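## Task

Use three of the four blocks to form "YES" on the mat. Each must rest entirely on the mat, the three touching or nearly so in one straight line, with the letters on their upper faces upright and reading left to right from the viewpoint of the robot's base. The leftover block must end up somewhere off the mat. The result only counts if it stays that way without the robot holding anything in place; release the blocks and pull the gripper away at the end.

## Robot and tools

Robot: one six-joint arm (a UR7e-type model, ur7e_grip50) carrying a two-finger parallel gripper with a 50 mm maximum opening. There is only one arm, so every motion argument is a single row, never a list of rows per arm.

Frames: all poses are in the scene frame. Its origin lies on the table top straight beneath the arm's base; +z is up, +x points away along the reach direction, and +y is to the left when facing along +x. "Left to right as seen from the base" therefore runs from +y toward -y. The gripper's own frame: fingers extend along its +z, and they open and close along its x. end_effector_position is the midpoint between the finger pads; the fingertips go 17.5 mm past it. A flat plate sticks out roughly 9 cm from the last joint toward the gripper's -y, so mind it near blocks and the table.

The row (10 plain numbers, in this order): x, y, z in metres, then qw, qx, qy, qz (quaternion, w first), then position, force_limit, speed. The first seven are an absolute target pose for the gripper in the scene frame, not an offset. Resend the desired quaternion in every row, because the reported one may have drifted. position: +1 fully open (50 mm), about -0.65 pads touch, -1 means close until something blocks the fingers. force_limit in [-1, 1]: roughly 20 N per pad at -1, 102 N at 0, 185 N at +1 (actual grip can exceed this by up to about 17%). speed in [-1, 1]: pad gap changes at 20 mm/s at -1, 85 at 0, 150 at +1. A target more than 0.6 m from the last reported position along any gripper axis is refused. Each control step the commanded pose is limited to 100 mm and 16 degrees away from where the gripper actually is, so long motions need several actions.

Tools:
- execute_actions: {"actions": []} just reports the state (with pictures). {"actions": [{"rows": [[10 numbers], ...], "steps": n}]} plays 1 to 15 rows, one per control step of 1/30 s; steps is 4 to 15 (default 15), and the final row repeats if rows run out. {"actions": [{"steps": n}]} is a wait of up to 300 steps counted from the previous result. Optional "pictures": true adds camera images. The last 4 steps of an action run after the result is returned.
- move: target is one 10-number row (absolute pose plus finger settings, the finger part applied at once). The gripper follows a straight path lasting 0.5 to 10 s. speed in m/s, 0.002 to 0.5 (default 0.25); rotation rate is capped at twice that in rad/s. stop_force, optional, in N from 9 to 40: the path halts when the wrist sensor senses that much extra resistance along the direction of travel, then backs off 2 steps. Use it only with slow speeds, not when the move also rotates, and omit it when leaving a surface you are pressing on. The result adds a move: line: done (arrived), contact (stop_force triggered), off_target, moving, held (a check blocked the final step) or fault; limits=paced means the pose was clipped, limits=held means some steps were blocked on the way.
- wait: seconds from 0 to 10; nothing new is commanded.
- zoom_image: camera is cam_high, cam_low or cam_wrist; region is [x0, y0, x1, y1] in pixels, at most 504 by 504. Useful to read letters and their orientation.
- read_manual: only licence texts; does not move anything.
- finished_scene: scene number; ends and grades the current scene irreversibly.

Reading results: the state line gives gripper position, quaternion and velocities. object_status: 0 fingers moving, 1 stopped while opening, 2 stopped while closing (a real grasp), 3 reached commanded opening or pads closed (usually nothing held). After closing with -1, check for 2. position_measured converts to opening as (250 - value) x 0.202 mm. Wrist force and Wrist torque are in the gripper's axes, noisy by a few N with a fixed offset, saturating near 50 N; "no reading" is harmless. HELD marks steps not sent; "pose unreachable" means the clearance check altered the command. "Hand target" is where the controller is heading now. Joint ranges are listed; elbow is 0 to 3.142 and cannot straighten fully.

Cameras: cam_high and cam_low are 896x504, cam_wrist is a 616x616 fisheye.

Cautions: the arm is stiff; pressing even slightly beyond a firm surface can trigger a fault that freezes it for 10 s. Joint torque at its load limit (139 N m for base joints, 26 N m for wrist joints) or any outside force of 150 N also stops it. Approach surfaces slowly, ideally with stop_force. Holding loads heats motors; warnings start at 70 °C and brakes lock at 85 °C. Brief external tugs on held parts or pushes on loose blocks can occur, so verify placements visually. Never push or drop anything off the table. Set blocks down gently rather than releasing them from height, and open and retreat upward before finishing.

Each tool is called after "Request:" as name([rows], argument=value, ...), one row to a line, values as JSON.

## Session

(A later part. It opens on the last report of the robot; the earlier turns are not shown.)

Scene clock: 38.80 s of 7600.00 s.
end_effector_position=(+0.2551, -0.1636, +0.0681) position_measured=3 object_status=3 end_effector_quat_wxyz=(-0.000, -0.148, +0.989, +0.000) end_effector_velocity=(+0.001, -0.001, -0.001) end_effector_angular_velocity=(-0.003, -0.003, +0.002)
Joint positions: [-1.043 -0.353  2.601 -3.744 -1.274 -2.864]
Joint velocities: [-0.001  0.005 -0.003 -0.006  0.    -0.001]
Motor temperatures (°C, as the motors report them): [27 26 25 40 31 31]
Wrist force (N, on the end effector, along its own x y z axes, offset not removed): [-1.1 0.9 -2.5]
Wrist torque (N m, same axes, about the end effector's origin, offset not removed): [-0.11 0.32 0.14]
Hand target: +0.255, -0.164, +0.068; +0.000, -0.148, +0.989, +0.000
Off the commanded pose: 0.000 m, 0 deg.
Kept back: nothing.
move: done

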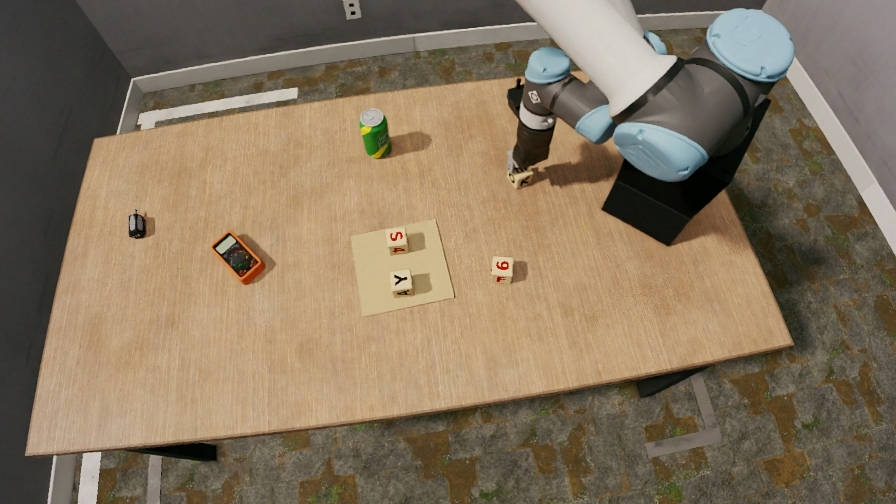

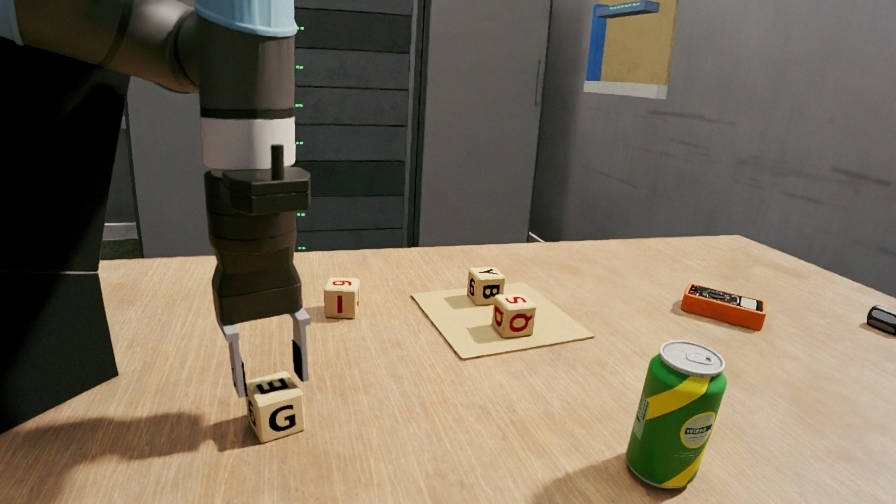

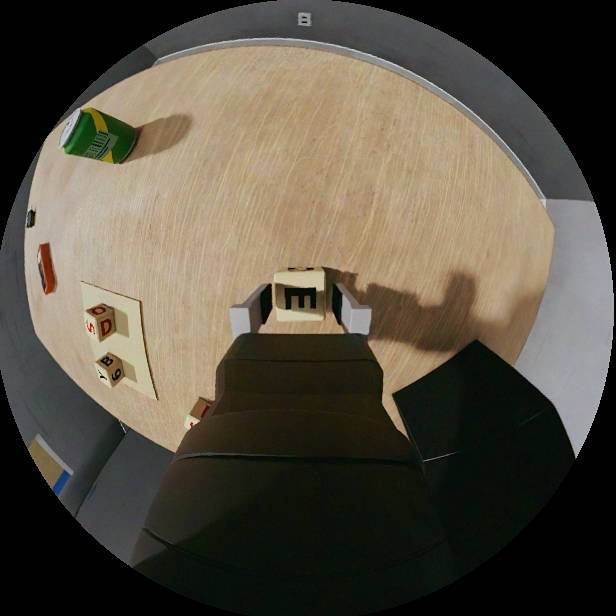

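Shift ~1.5 mm toward −x of the gripper.

Request:
move(target=[0.2567,-0.1631,0.027,0,0.156,-0.9877,0,1,-0.5,0], speed=0.08)

Request:
move(target=[0.2567,-0.1631,0.027,0,0.156,-0.9877,0,-1,-0.5,0])

Request:
move(target=[0.27,-0.16,0.09,0,0.156,-0.9877,0,-1,-0.5,0])

Request:
move(target=[0.565,0.029,0.085,0,1,0,0,-1,-0.5,0], speed=0.5)

Scene clock: 39.97 s of 7600.00 s.
end_effector_position=(+0.2567, -0.1631, +0.0271) position_measured=3 object_status=3 end_effector_quat_wxyz=(-0.000, -0.156, +0.988, -0.000) end_effector_velocity=(+0.000, -0.001, -0.001) end_effector_angular_velocity=(-0.002, -0.000, +0.001)
Joint positions: [-0.992 -0.233  2.515 -3.794 -1.271 -2.826]
Joint velocities: [ 0.002  0.003 -0.003 -0.002 -0.001  0.001]
Motor temperatures (°C, as the motors report them): [27 26 25 40 31 31]
Wrist force (N, on the end effector, along its own x y z axes, offset not removed): [-0.1 1.3 -3.1]
Wrist torque (N m, same axes, about the end effector's origin, offset not removed): [-0.01 0.21 0.09]
Hand target: +0.257, -0.163, +0.027; -0.000, -0.156, +0.988, -0.000
Off the commanded pose: 0.000 m, 0 deg.
Kept back: nothing.
move: done

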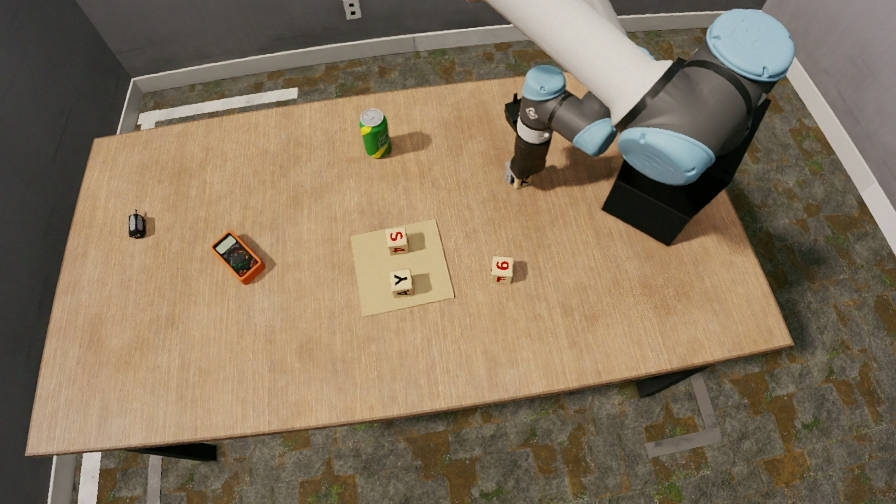

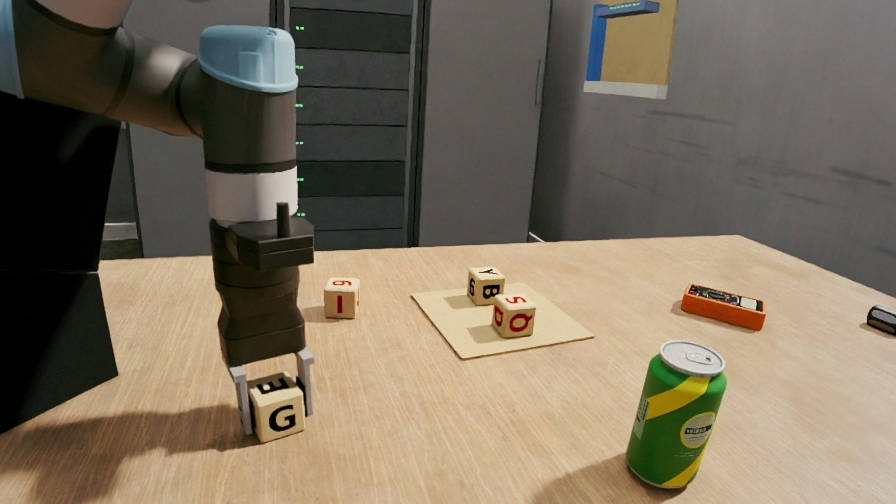

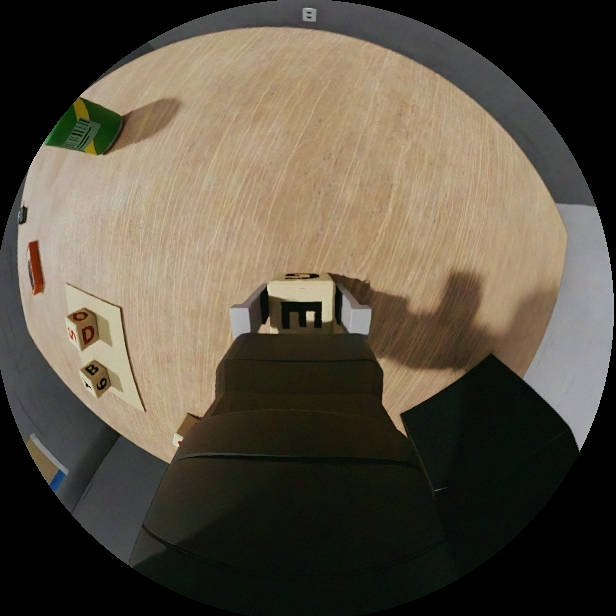

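Scene clock: 40.67 s of 7600.00 s.
end_effector_position=(+0.2567, -0.1631, +0.0270) position_measured=33 object_status=2 end_effector_quat_wxyz=(+0.000, -0.156, +0.988, -0.000) end_effector_velocity=(+0.000, -0.000, +0.000) end_effector_angular_velocity=(-0.002, -0.001, +0.001)
Joint positions: [-0.991 -0.233  2.514 -3.794 -1.271 -2.825]
Joint velocities: [ 0.     0.    -0.    -0.002  0.    -0.   ]
Motor temperatures (°C, as the motors report them): [27 26 25 40 31 31]
Wrist force (N, on the end effector, along its own x y z axes, offset not removed): [-0.2 3.2 -11.7]
Wrist torque (N m, same axes, about the end effector's origin, offset not removed): [0.17 0.44 0.09]
Hand target: +0.257, -0.163, +0.027; -0.000, -0.156, +0.988, -0.000
Off the commanded pose: 0.000 m, 0 deg.
Kept back: nothing.
move: done

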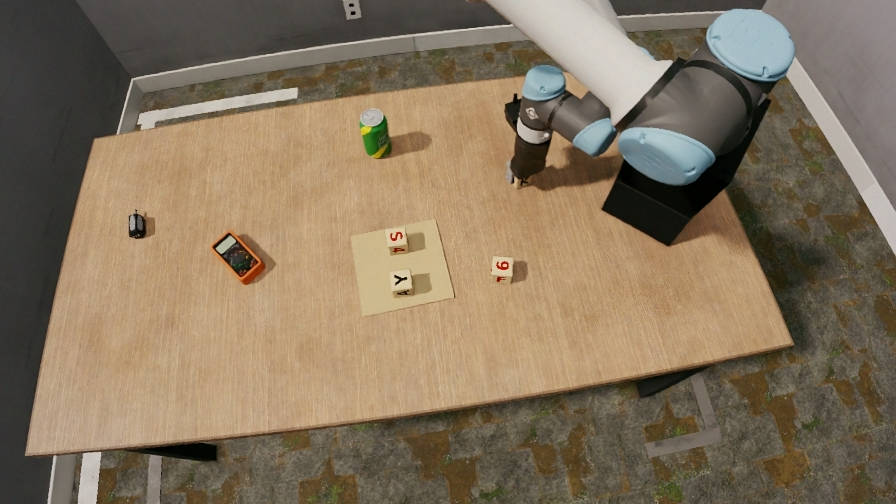

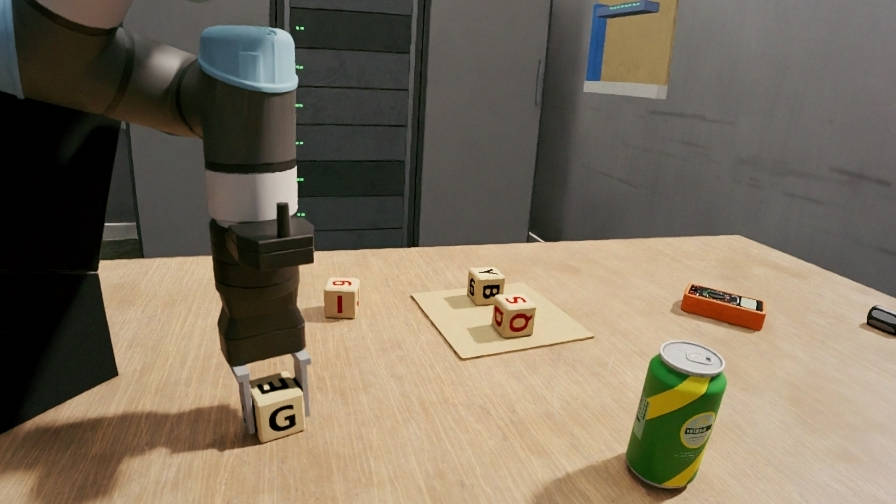

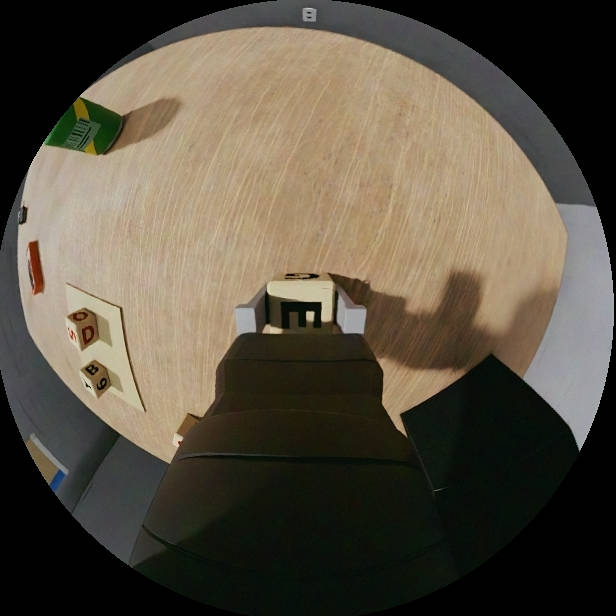

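Scene clock: 41.57 s of 7600.00 s.
end_effector_position=(+0.2699, -0.1599, +0.0899) position_measured=33 object_status=2 end_effector_quat_wxyz=(+0.000, -0.156, +0.988, -0.000) end_effector_velocity=(+0.001, -0.000, +0.001) end_effector_angular_velocity=(+0.001, -0.000, +0.000)
Joint positions: [-1.016 -0.47   2.623 -3.657 -1.272 -2.851]
Joint velocities: [-0.    -0.008  0.001  0.008  0.    -0.001]
Motor temperatures (°C, as the motors report them): [27 26 25 40 31 31]
Wrist force (N, on the end effector, along its own x y z axes, offset not removed): [-1.6 1.1 -1.0]
Wrist torque (N m, same axes, about the end effector's origin, offset not removed): [-0.02 0.39 0.10]
Hand target: +0.270, -0.160, +0.090; +0.000, -0.156, +0.988, +0.000
Off the commanded pose: 0.000 m, 0 deg.
Kept back: nothing.
move: done

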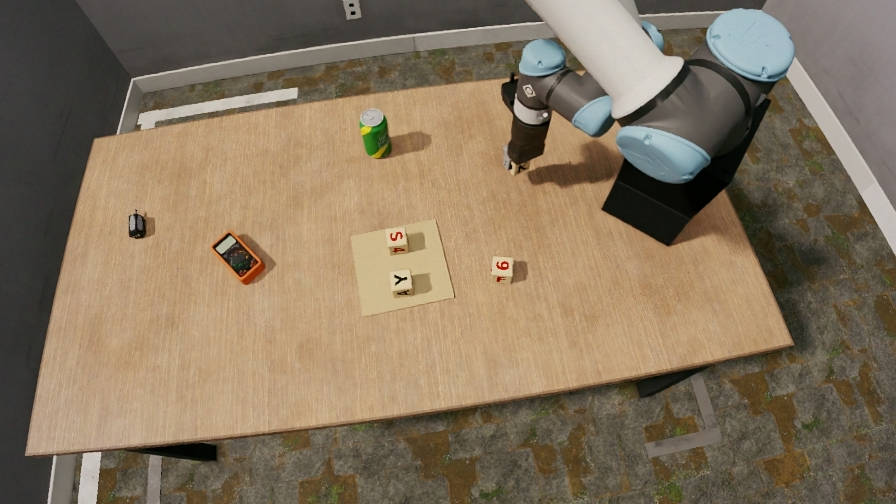

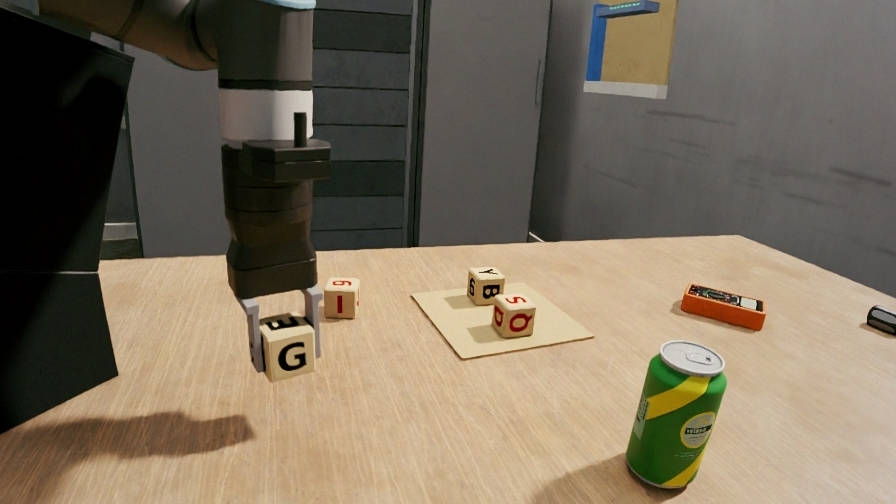

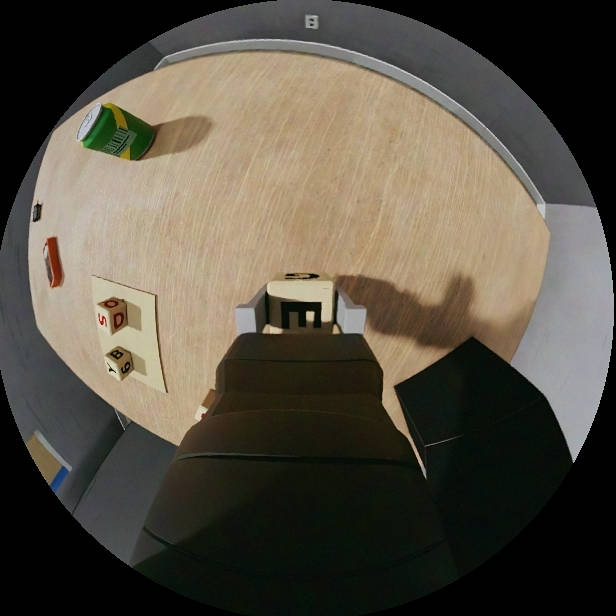

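Scene clock: 44.97 s of 7600.00 s.
end_effector_position=(+0.5645, +0.0291, +0.0849) position_measured=33 object_status=2 end_effector_quat_wxyz=(+0.000, +1.000, -0.000, +0.000) end_effector_velocity=(-0.000, -0.000, -0.001) end_effector_angular_velocity=(-0.002, +0.004, +0.006)
Joint positions: [-0.315 -0.781  1.994 -2.932 -1.303 -4.948]
Joint velocities: [ 0.001  0.002 -0.003  0.005 -0.003 -0.006]
Motor temperatures (°C, as the motors report them): [27 26 25 40 31 31]
Wrist force (N, on the end effector, along its own x y z axes, offset not removed): [-1.3 2.3 -0.8]
Wrist torque (N m, same axes, about the end effector's origin, offset not removed): [0.17 0.39 0.15]
Hand target: +0.565, +0.029, +0.085; +0.000, +1.000, +0.000, +0.000
Off the commanded pose: 0.000 m, 0 deg.
Kept back: nothing.
move: done

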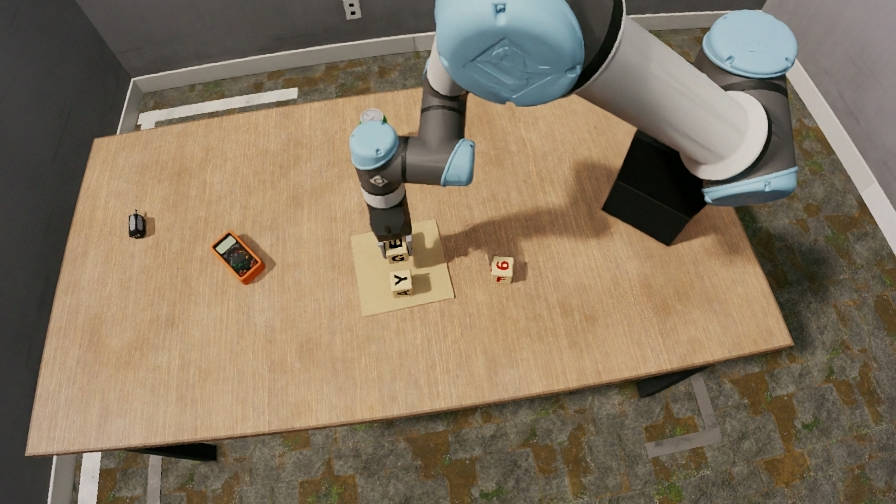

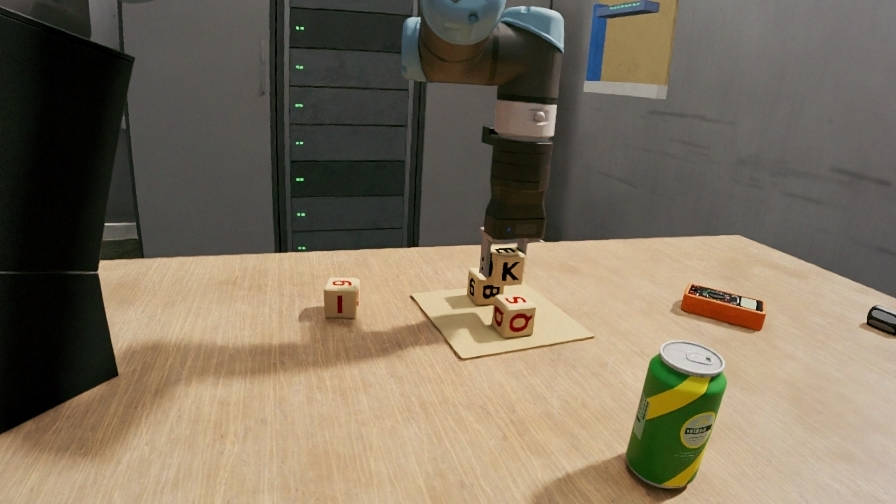

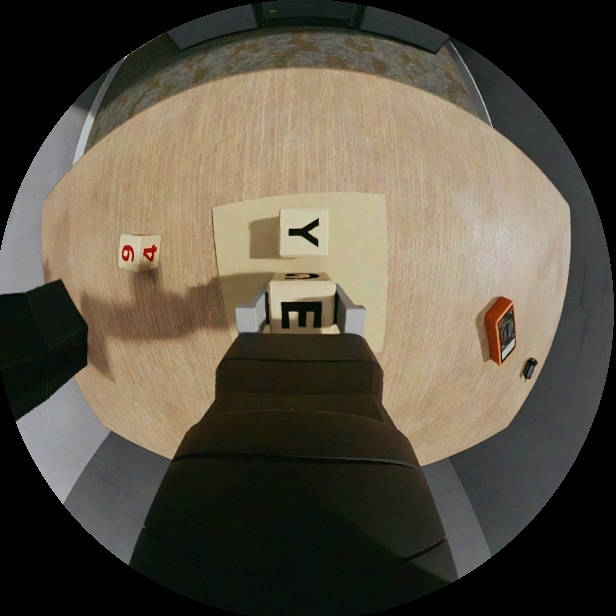

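Request:
move(target=[0.5655,0.032,0.04,0,1,0,0,-1,-0.5,0], speed=0.08)

Request:
move(target=[0.5655,0.032,0.022,0,1,0,0,-1,-0.5,0], speed=0.007, stop_force=9)

Scene clock: 46.17 s of 7600.00 s.
end_effector_position=(+0.5655, +0.0320, +0.0401) position_measured=33 object_status=2 end_effector_quat_wxyz=(+0.000, +1.000, +0.000, +0.000) end_effector_velocity=(+0.001, +0.000, -0.001) end_effector_angular_velocity=(+0.000, -0.001, -0.000)
Joint positions: [-0.288 -0.669  1.939 -2.995 -1.306 -4.921]
Joint velocities: [ 0.001  0.003 -0.002 -0.002  0.     0.001]
Motor temperatures (°C, as the motors report them): [27 26 25 40 31 31]
Wrist force (N, on the end effector, along its own x y z axes, offset not removed): [-0.2 2.9 -0.9]
Wrist torque (N m, same axes, about the end effector's origin, offset not removed): [0.34 0.11 0.07]
Hand target: +0.566, +0.032, +0.040; +0.000, +1.000, +0.000, +0.000
Off the commanded pose: 0.000 m, 0 deg.
Kept back: nothing.
move: done

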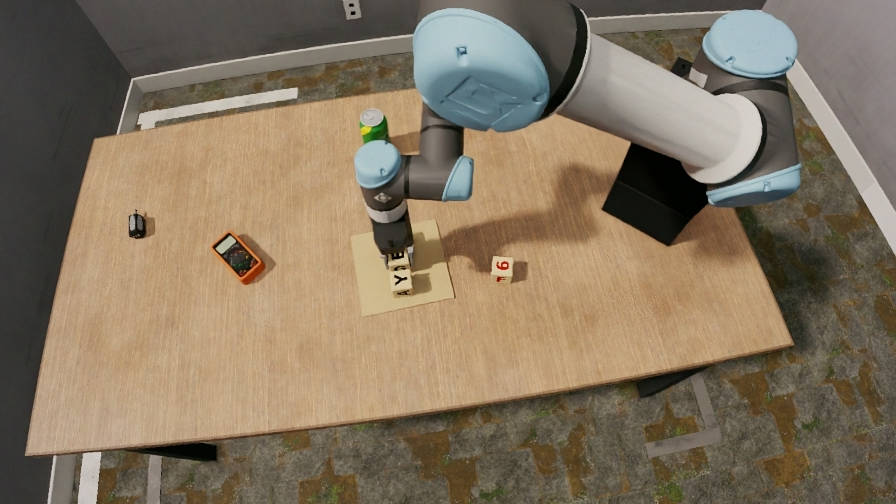

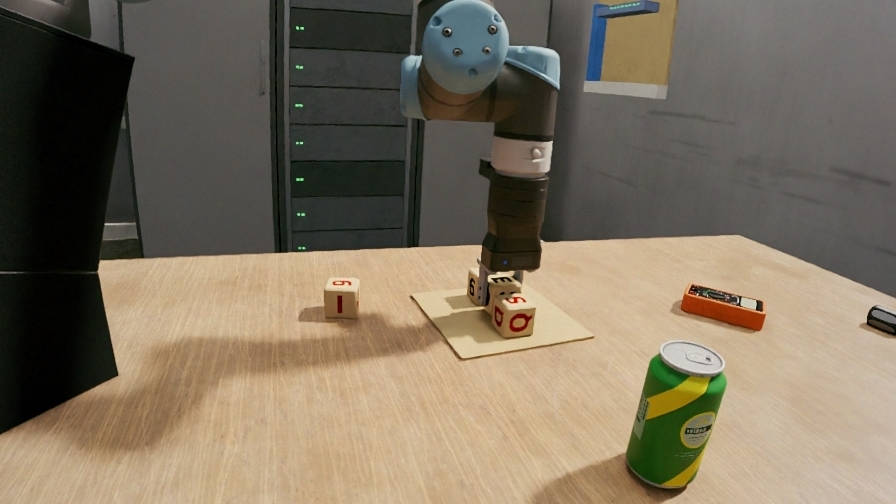

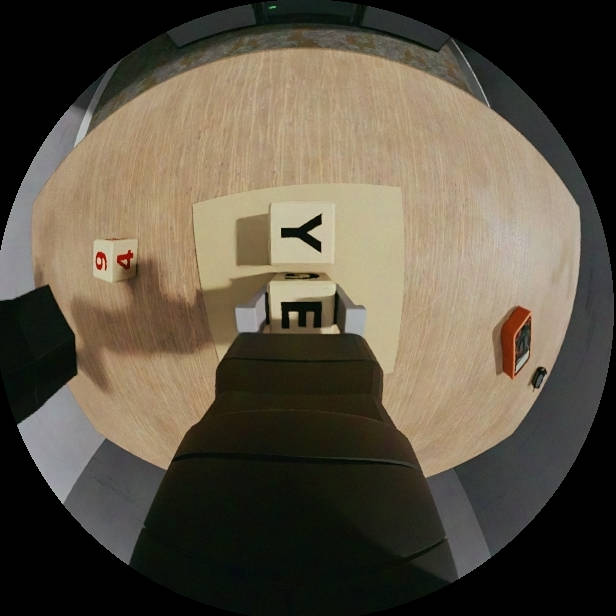

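Scene clock: 47.83 s of 7600.00 s.
end_effector_position=(+0.5658, +0.0320, +0.0310) position_measured=33 object_status=2 end_effector_quat_wxyz=(+0.000, +1.000, +0.000, +0.000) end_effector_velocity=(-0.001, +0.001, +0.001) end_effector_angular_velocity=(+0.001, +0.002, +0.001)
Joint positions: [-0.283 -0.646  1.927 -3.007 -1.307 -4.916]
Joint velocities: [-0.    -0.003  0.003  0.002  0.001 -0.002]
Motor temperatures (°C, as the motors report them): [27 26 25 40 31 31]
Wrist force (N, on the end effector, along its own x y z axes, offset not removed): [-11.4 2.8 -34.9]
Wrist torque (N m, same axes, about the end effector's origin, offset not removed): [0.10 0.34 0.22]
Hand target: +0.566, +0.032, +0.031; +0.000, +1.000, +0.000, +0.000
Off the commanded pose: 0.009 m, 0 deg.
Kept back: nothing.
move: contact

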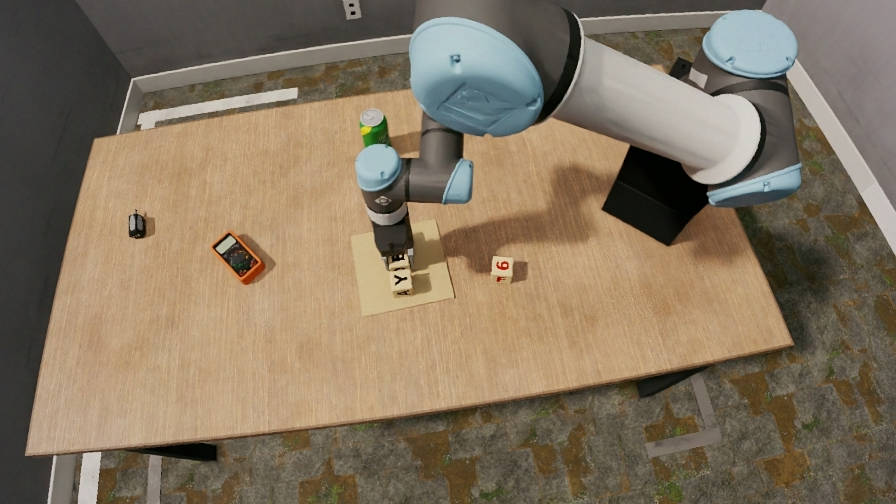

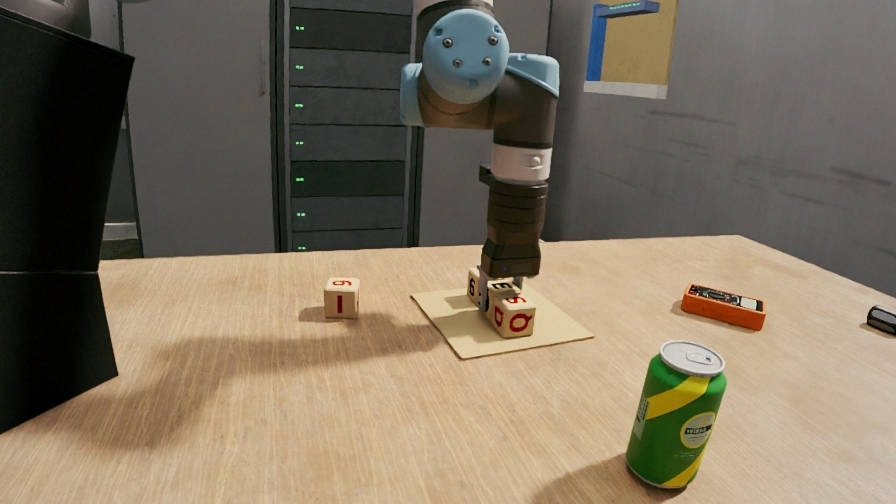

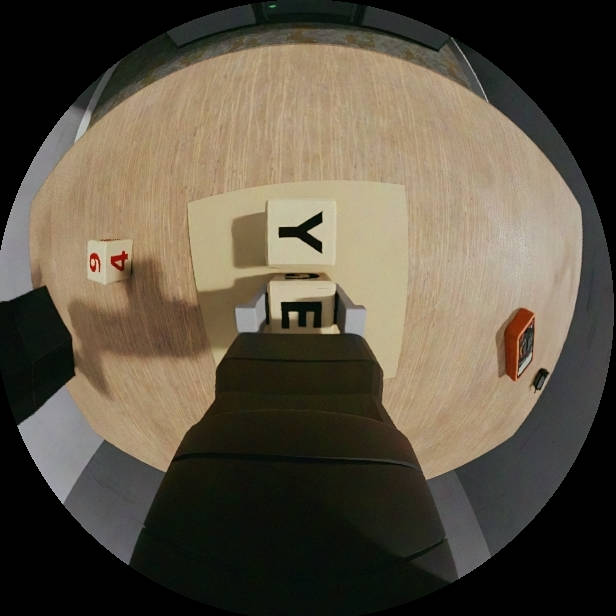

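Request:
move(target=[0.5655,0.032,0.0313,0,1,0,0,1,-0.5,0])

Request:
move(target=[0.5655,0.032,0.09,0,1,0,0,1,-0.5,0], speed=0.2)

Request:
move(target=[0.56,-0.03,0.22,0,1,0,0,1,-0.5,0], speed=0.3)

Request:
zoom_image(camera="cam_wrist", region=[200,120,400,320])

Scene clock: 48.77 s of 7600.00 s.
end_effector_position=(+0.5655, +0.0320, +0.0313) position_measured=3 object_status=3 end_effector_quat_wxyz=(+0.000, +1.000, +0.000, -0.000) end_effector_velocity=(+0.000, -0.000, +0.000) end_effector_angular_velocity=(-0.000, -0.000, -0.000)
Joint positions: [-0.284 -0.647  1.927 -3.006 -1.307 -4.917]
Joint velocities: [-0.    -0.001 -0.     0.001 -0.     0.   ]
Motor temperatures (°C, as the motors report them): [27 26 25 40 31 31]
Wrist force (N, on the end effector, along its own x y z axes, offset not removed): [-1.4 0.2 -2.6]
Wrist torque (N m, same axes, about the end effector's origin, offset not removed): [-0.20 0.35 0.11]
Hand target: +0.565, +0.032, +0.031; -0.000, +1.000, +0.000, -0.000
Off the commanded pose: 0.000 m, 0 deg.
Kept back: nothing.
move: done

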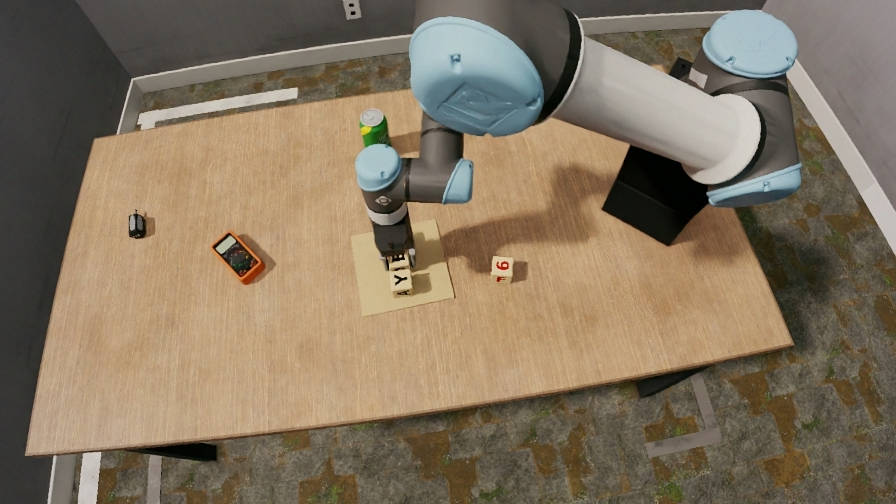

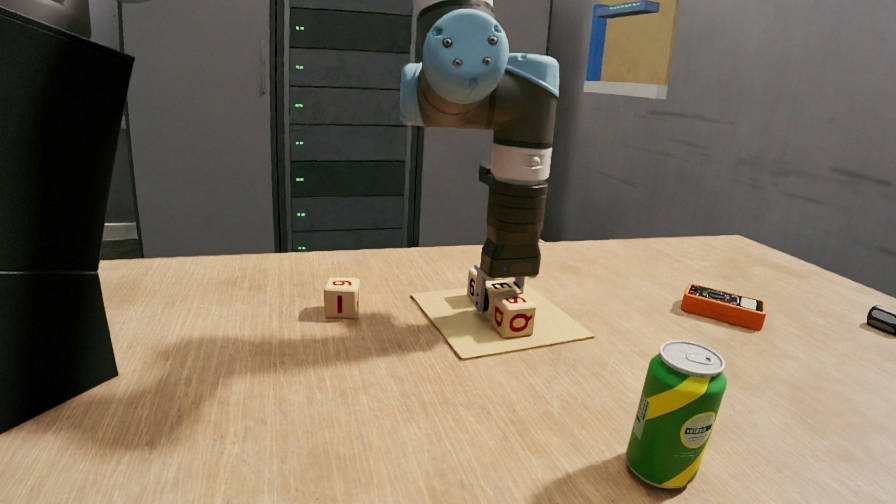

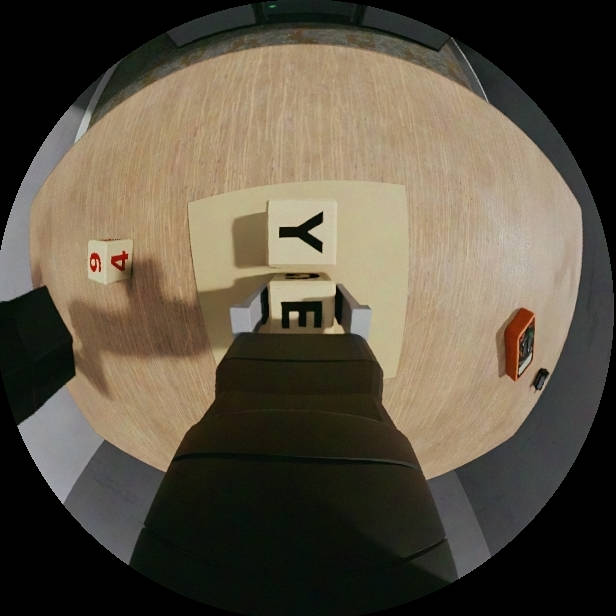

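Scene clock: 49.67 s of 7600.00 s.
end_effector_position=(+0.5655, +0.0320, +0.0899) position_measured=3 object_status=3 end_effector_quat_wxyz=(-0.000, +1.000, -0.000, -0.000) end_effector_velocity=(-0.001, -0.000, +0.001) end_effector_angular_velocity=(-0.001, +0.002, -0.000)
Joint positions: [-0.312 -0.794  1.997 -2.922 -1.302 -4.946]
Joint velocities: [-0.001 -0.003  0.001  0.003 -0.001 -0.001]
Motor temperatures (°C, as the motors report them): [27 26 25 40 31 31]
Wrist force (N, on the end effector, along its own x y z axes, offset not removed): [0.6 1.5 -1.7]
Wrist torque (N m, same axes, about the end effector's origin, offset not removed): [0.09 0.04 0.11]
Hand target: +0.565, +0.032, +0.090; -0.000, +1.000, -0.000, -0.000
Off the commanded pose: 0.000 m, 0 deg.
Kept back: nothing.
move: done

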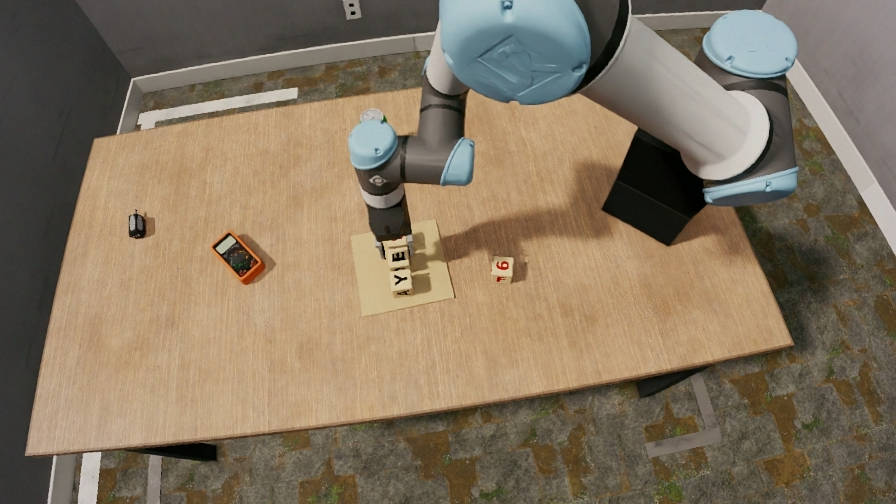

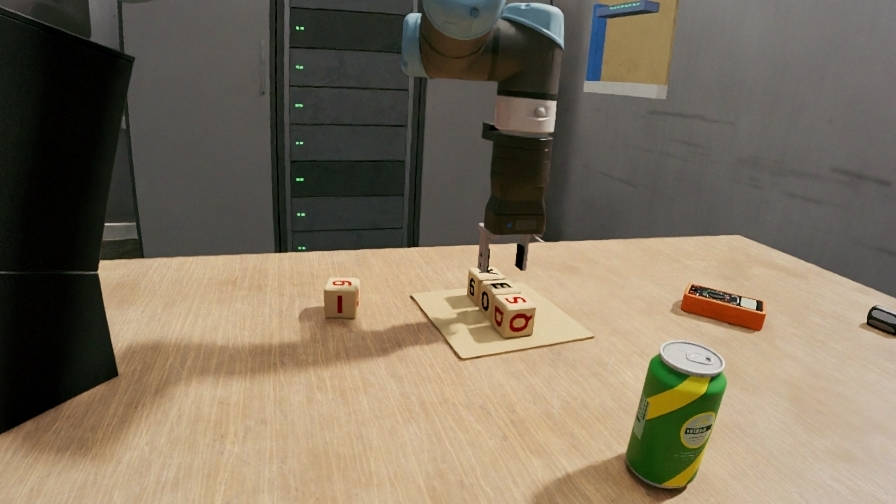

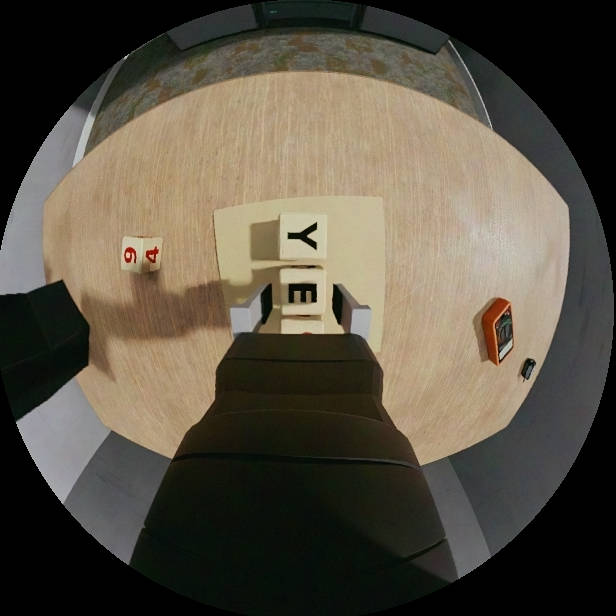

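Scene clock: 50.73 s of 7600.00 s.
end_effector_position=(+0.5600, -0.0299, +0.2197) position_measured=3 object_status=3 end_effector_quat_wxyz=(-0.000, +1.000, -0.000, -0.000) end_effector_velocity=(-0.001, -0.001, +0.001) end_effector_angular_velocity=(-0.000, +0.003, -0.000)
Joint positions: [-0.491 -1.089  2.068 -2.646 -1.281 -5.13 ]
Joint velocities: [-0.002 -0.003  0.     0.005 -0.001 -0.002]
Motor temperatures (°C, as the motors report them): [27 26 25 40 31 31]
Wrist force (N, on the end effector, along its own x y z axes, offset not removed): [-1.3 0.3 -2.7]
Wrist torque (N m, same axes, about the end effector's origin, offset not removed): [-0.19 0.40 0.14]
Hand target: +0.560, -0.030, +0.220; -0.000, +1.000, -0.000, -0.000
Off the commanded pose: 0.000 m, 0 deg.
Kept back: nothing.
move: done

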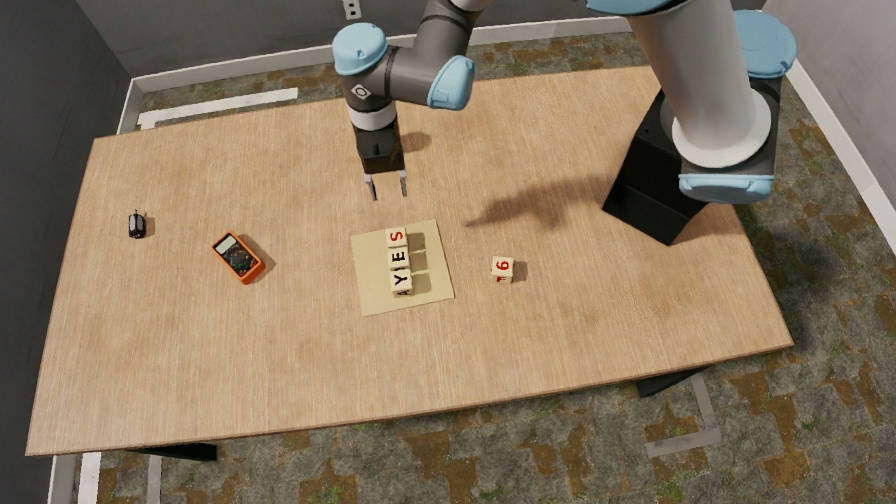

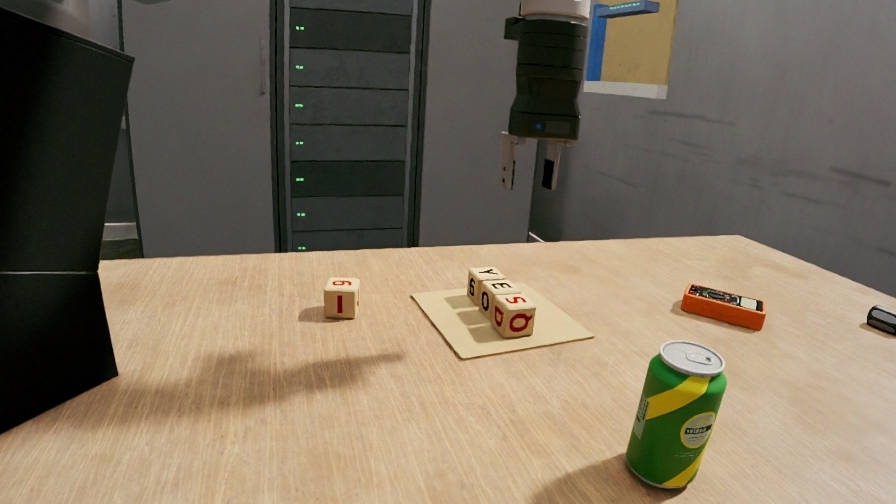

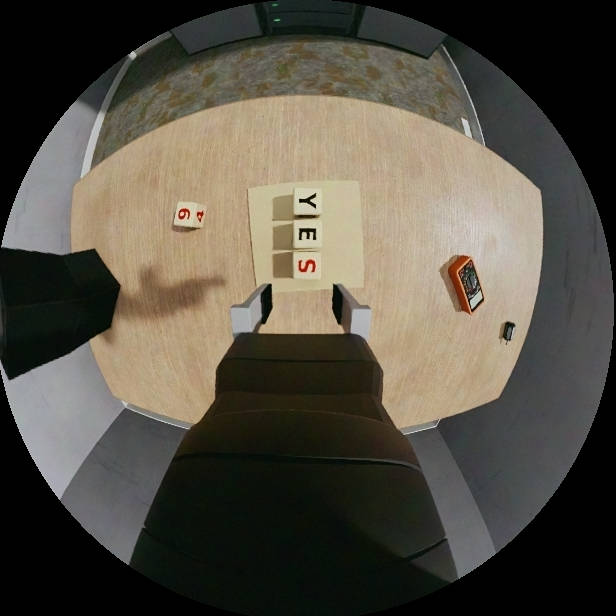

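Region (200, 120, 400, 320) of cam_wrist's 616x616 image, scaled by 2.520, with more detail than that image has.

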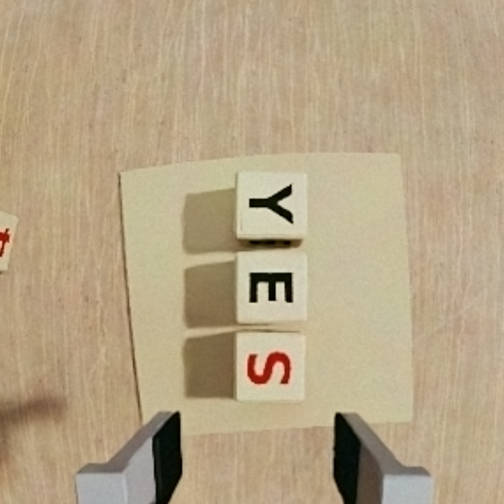

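Request:
finished_scene(scene=1)

The scene is finished: the task was done.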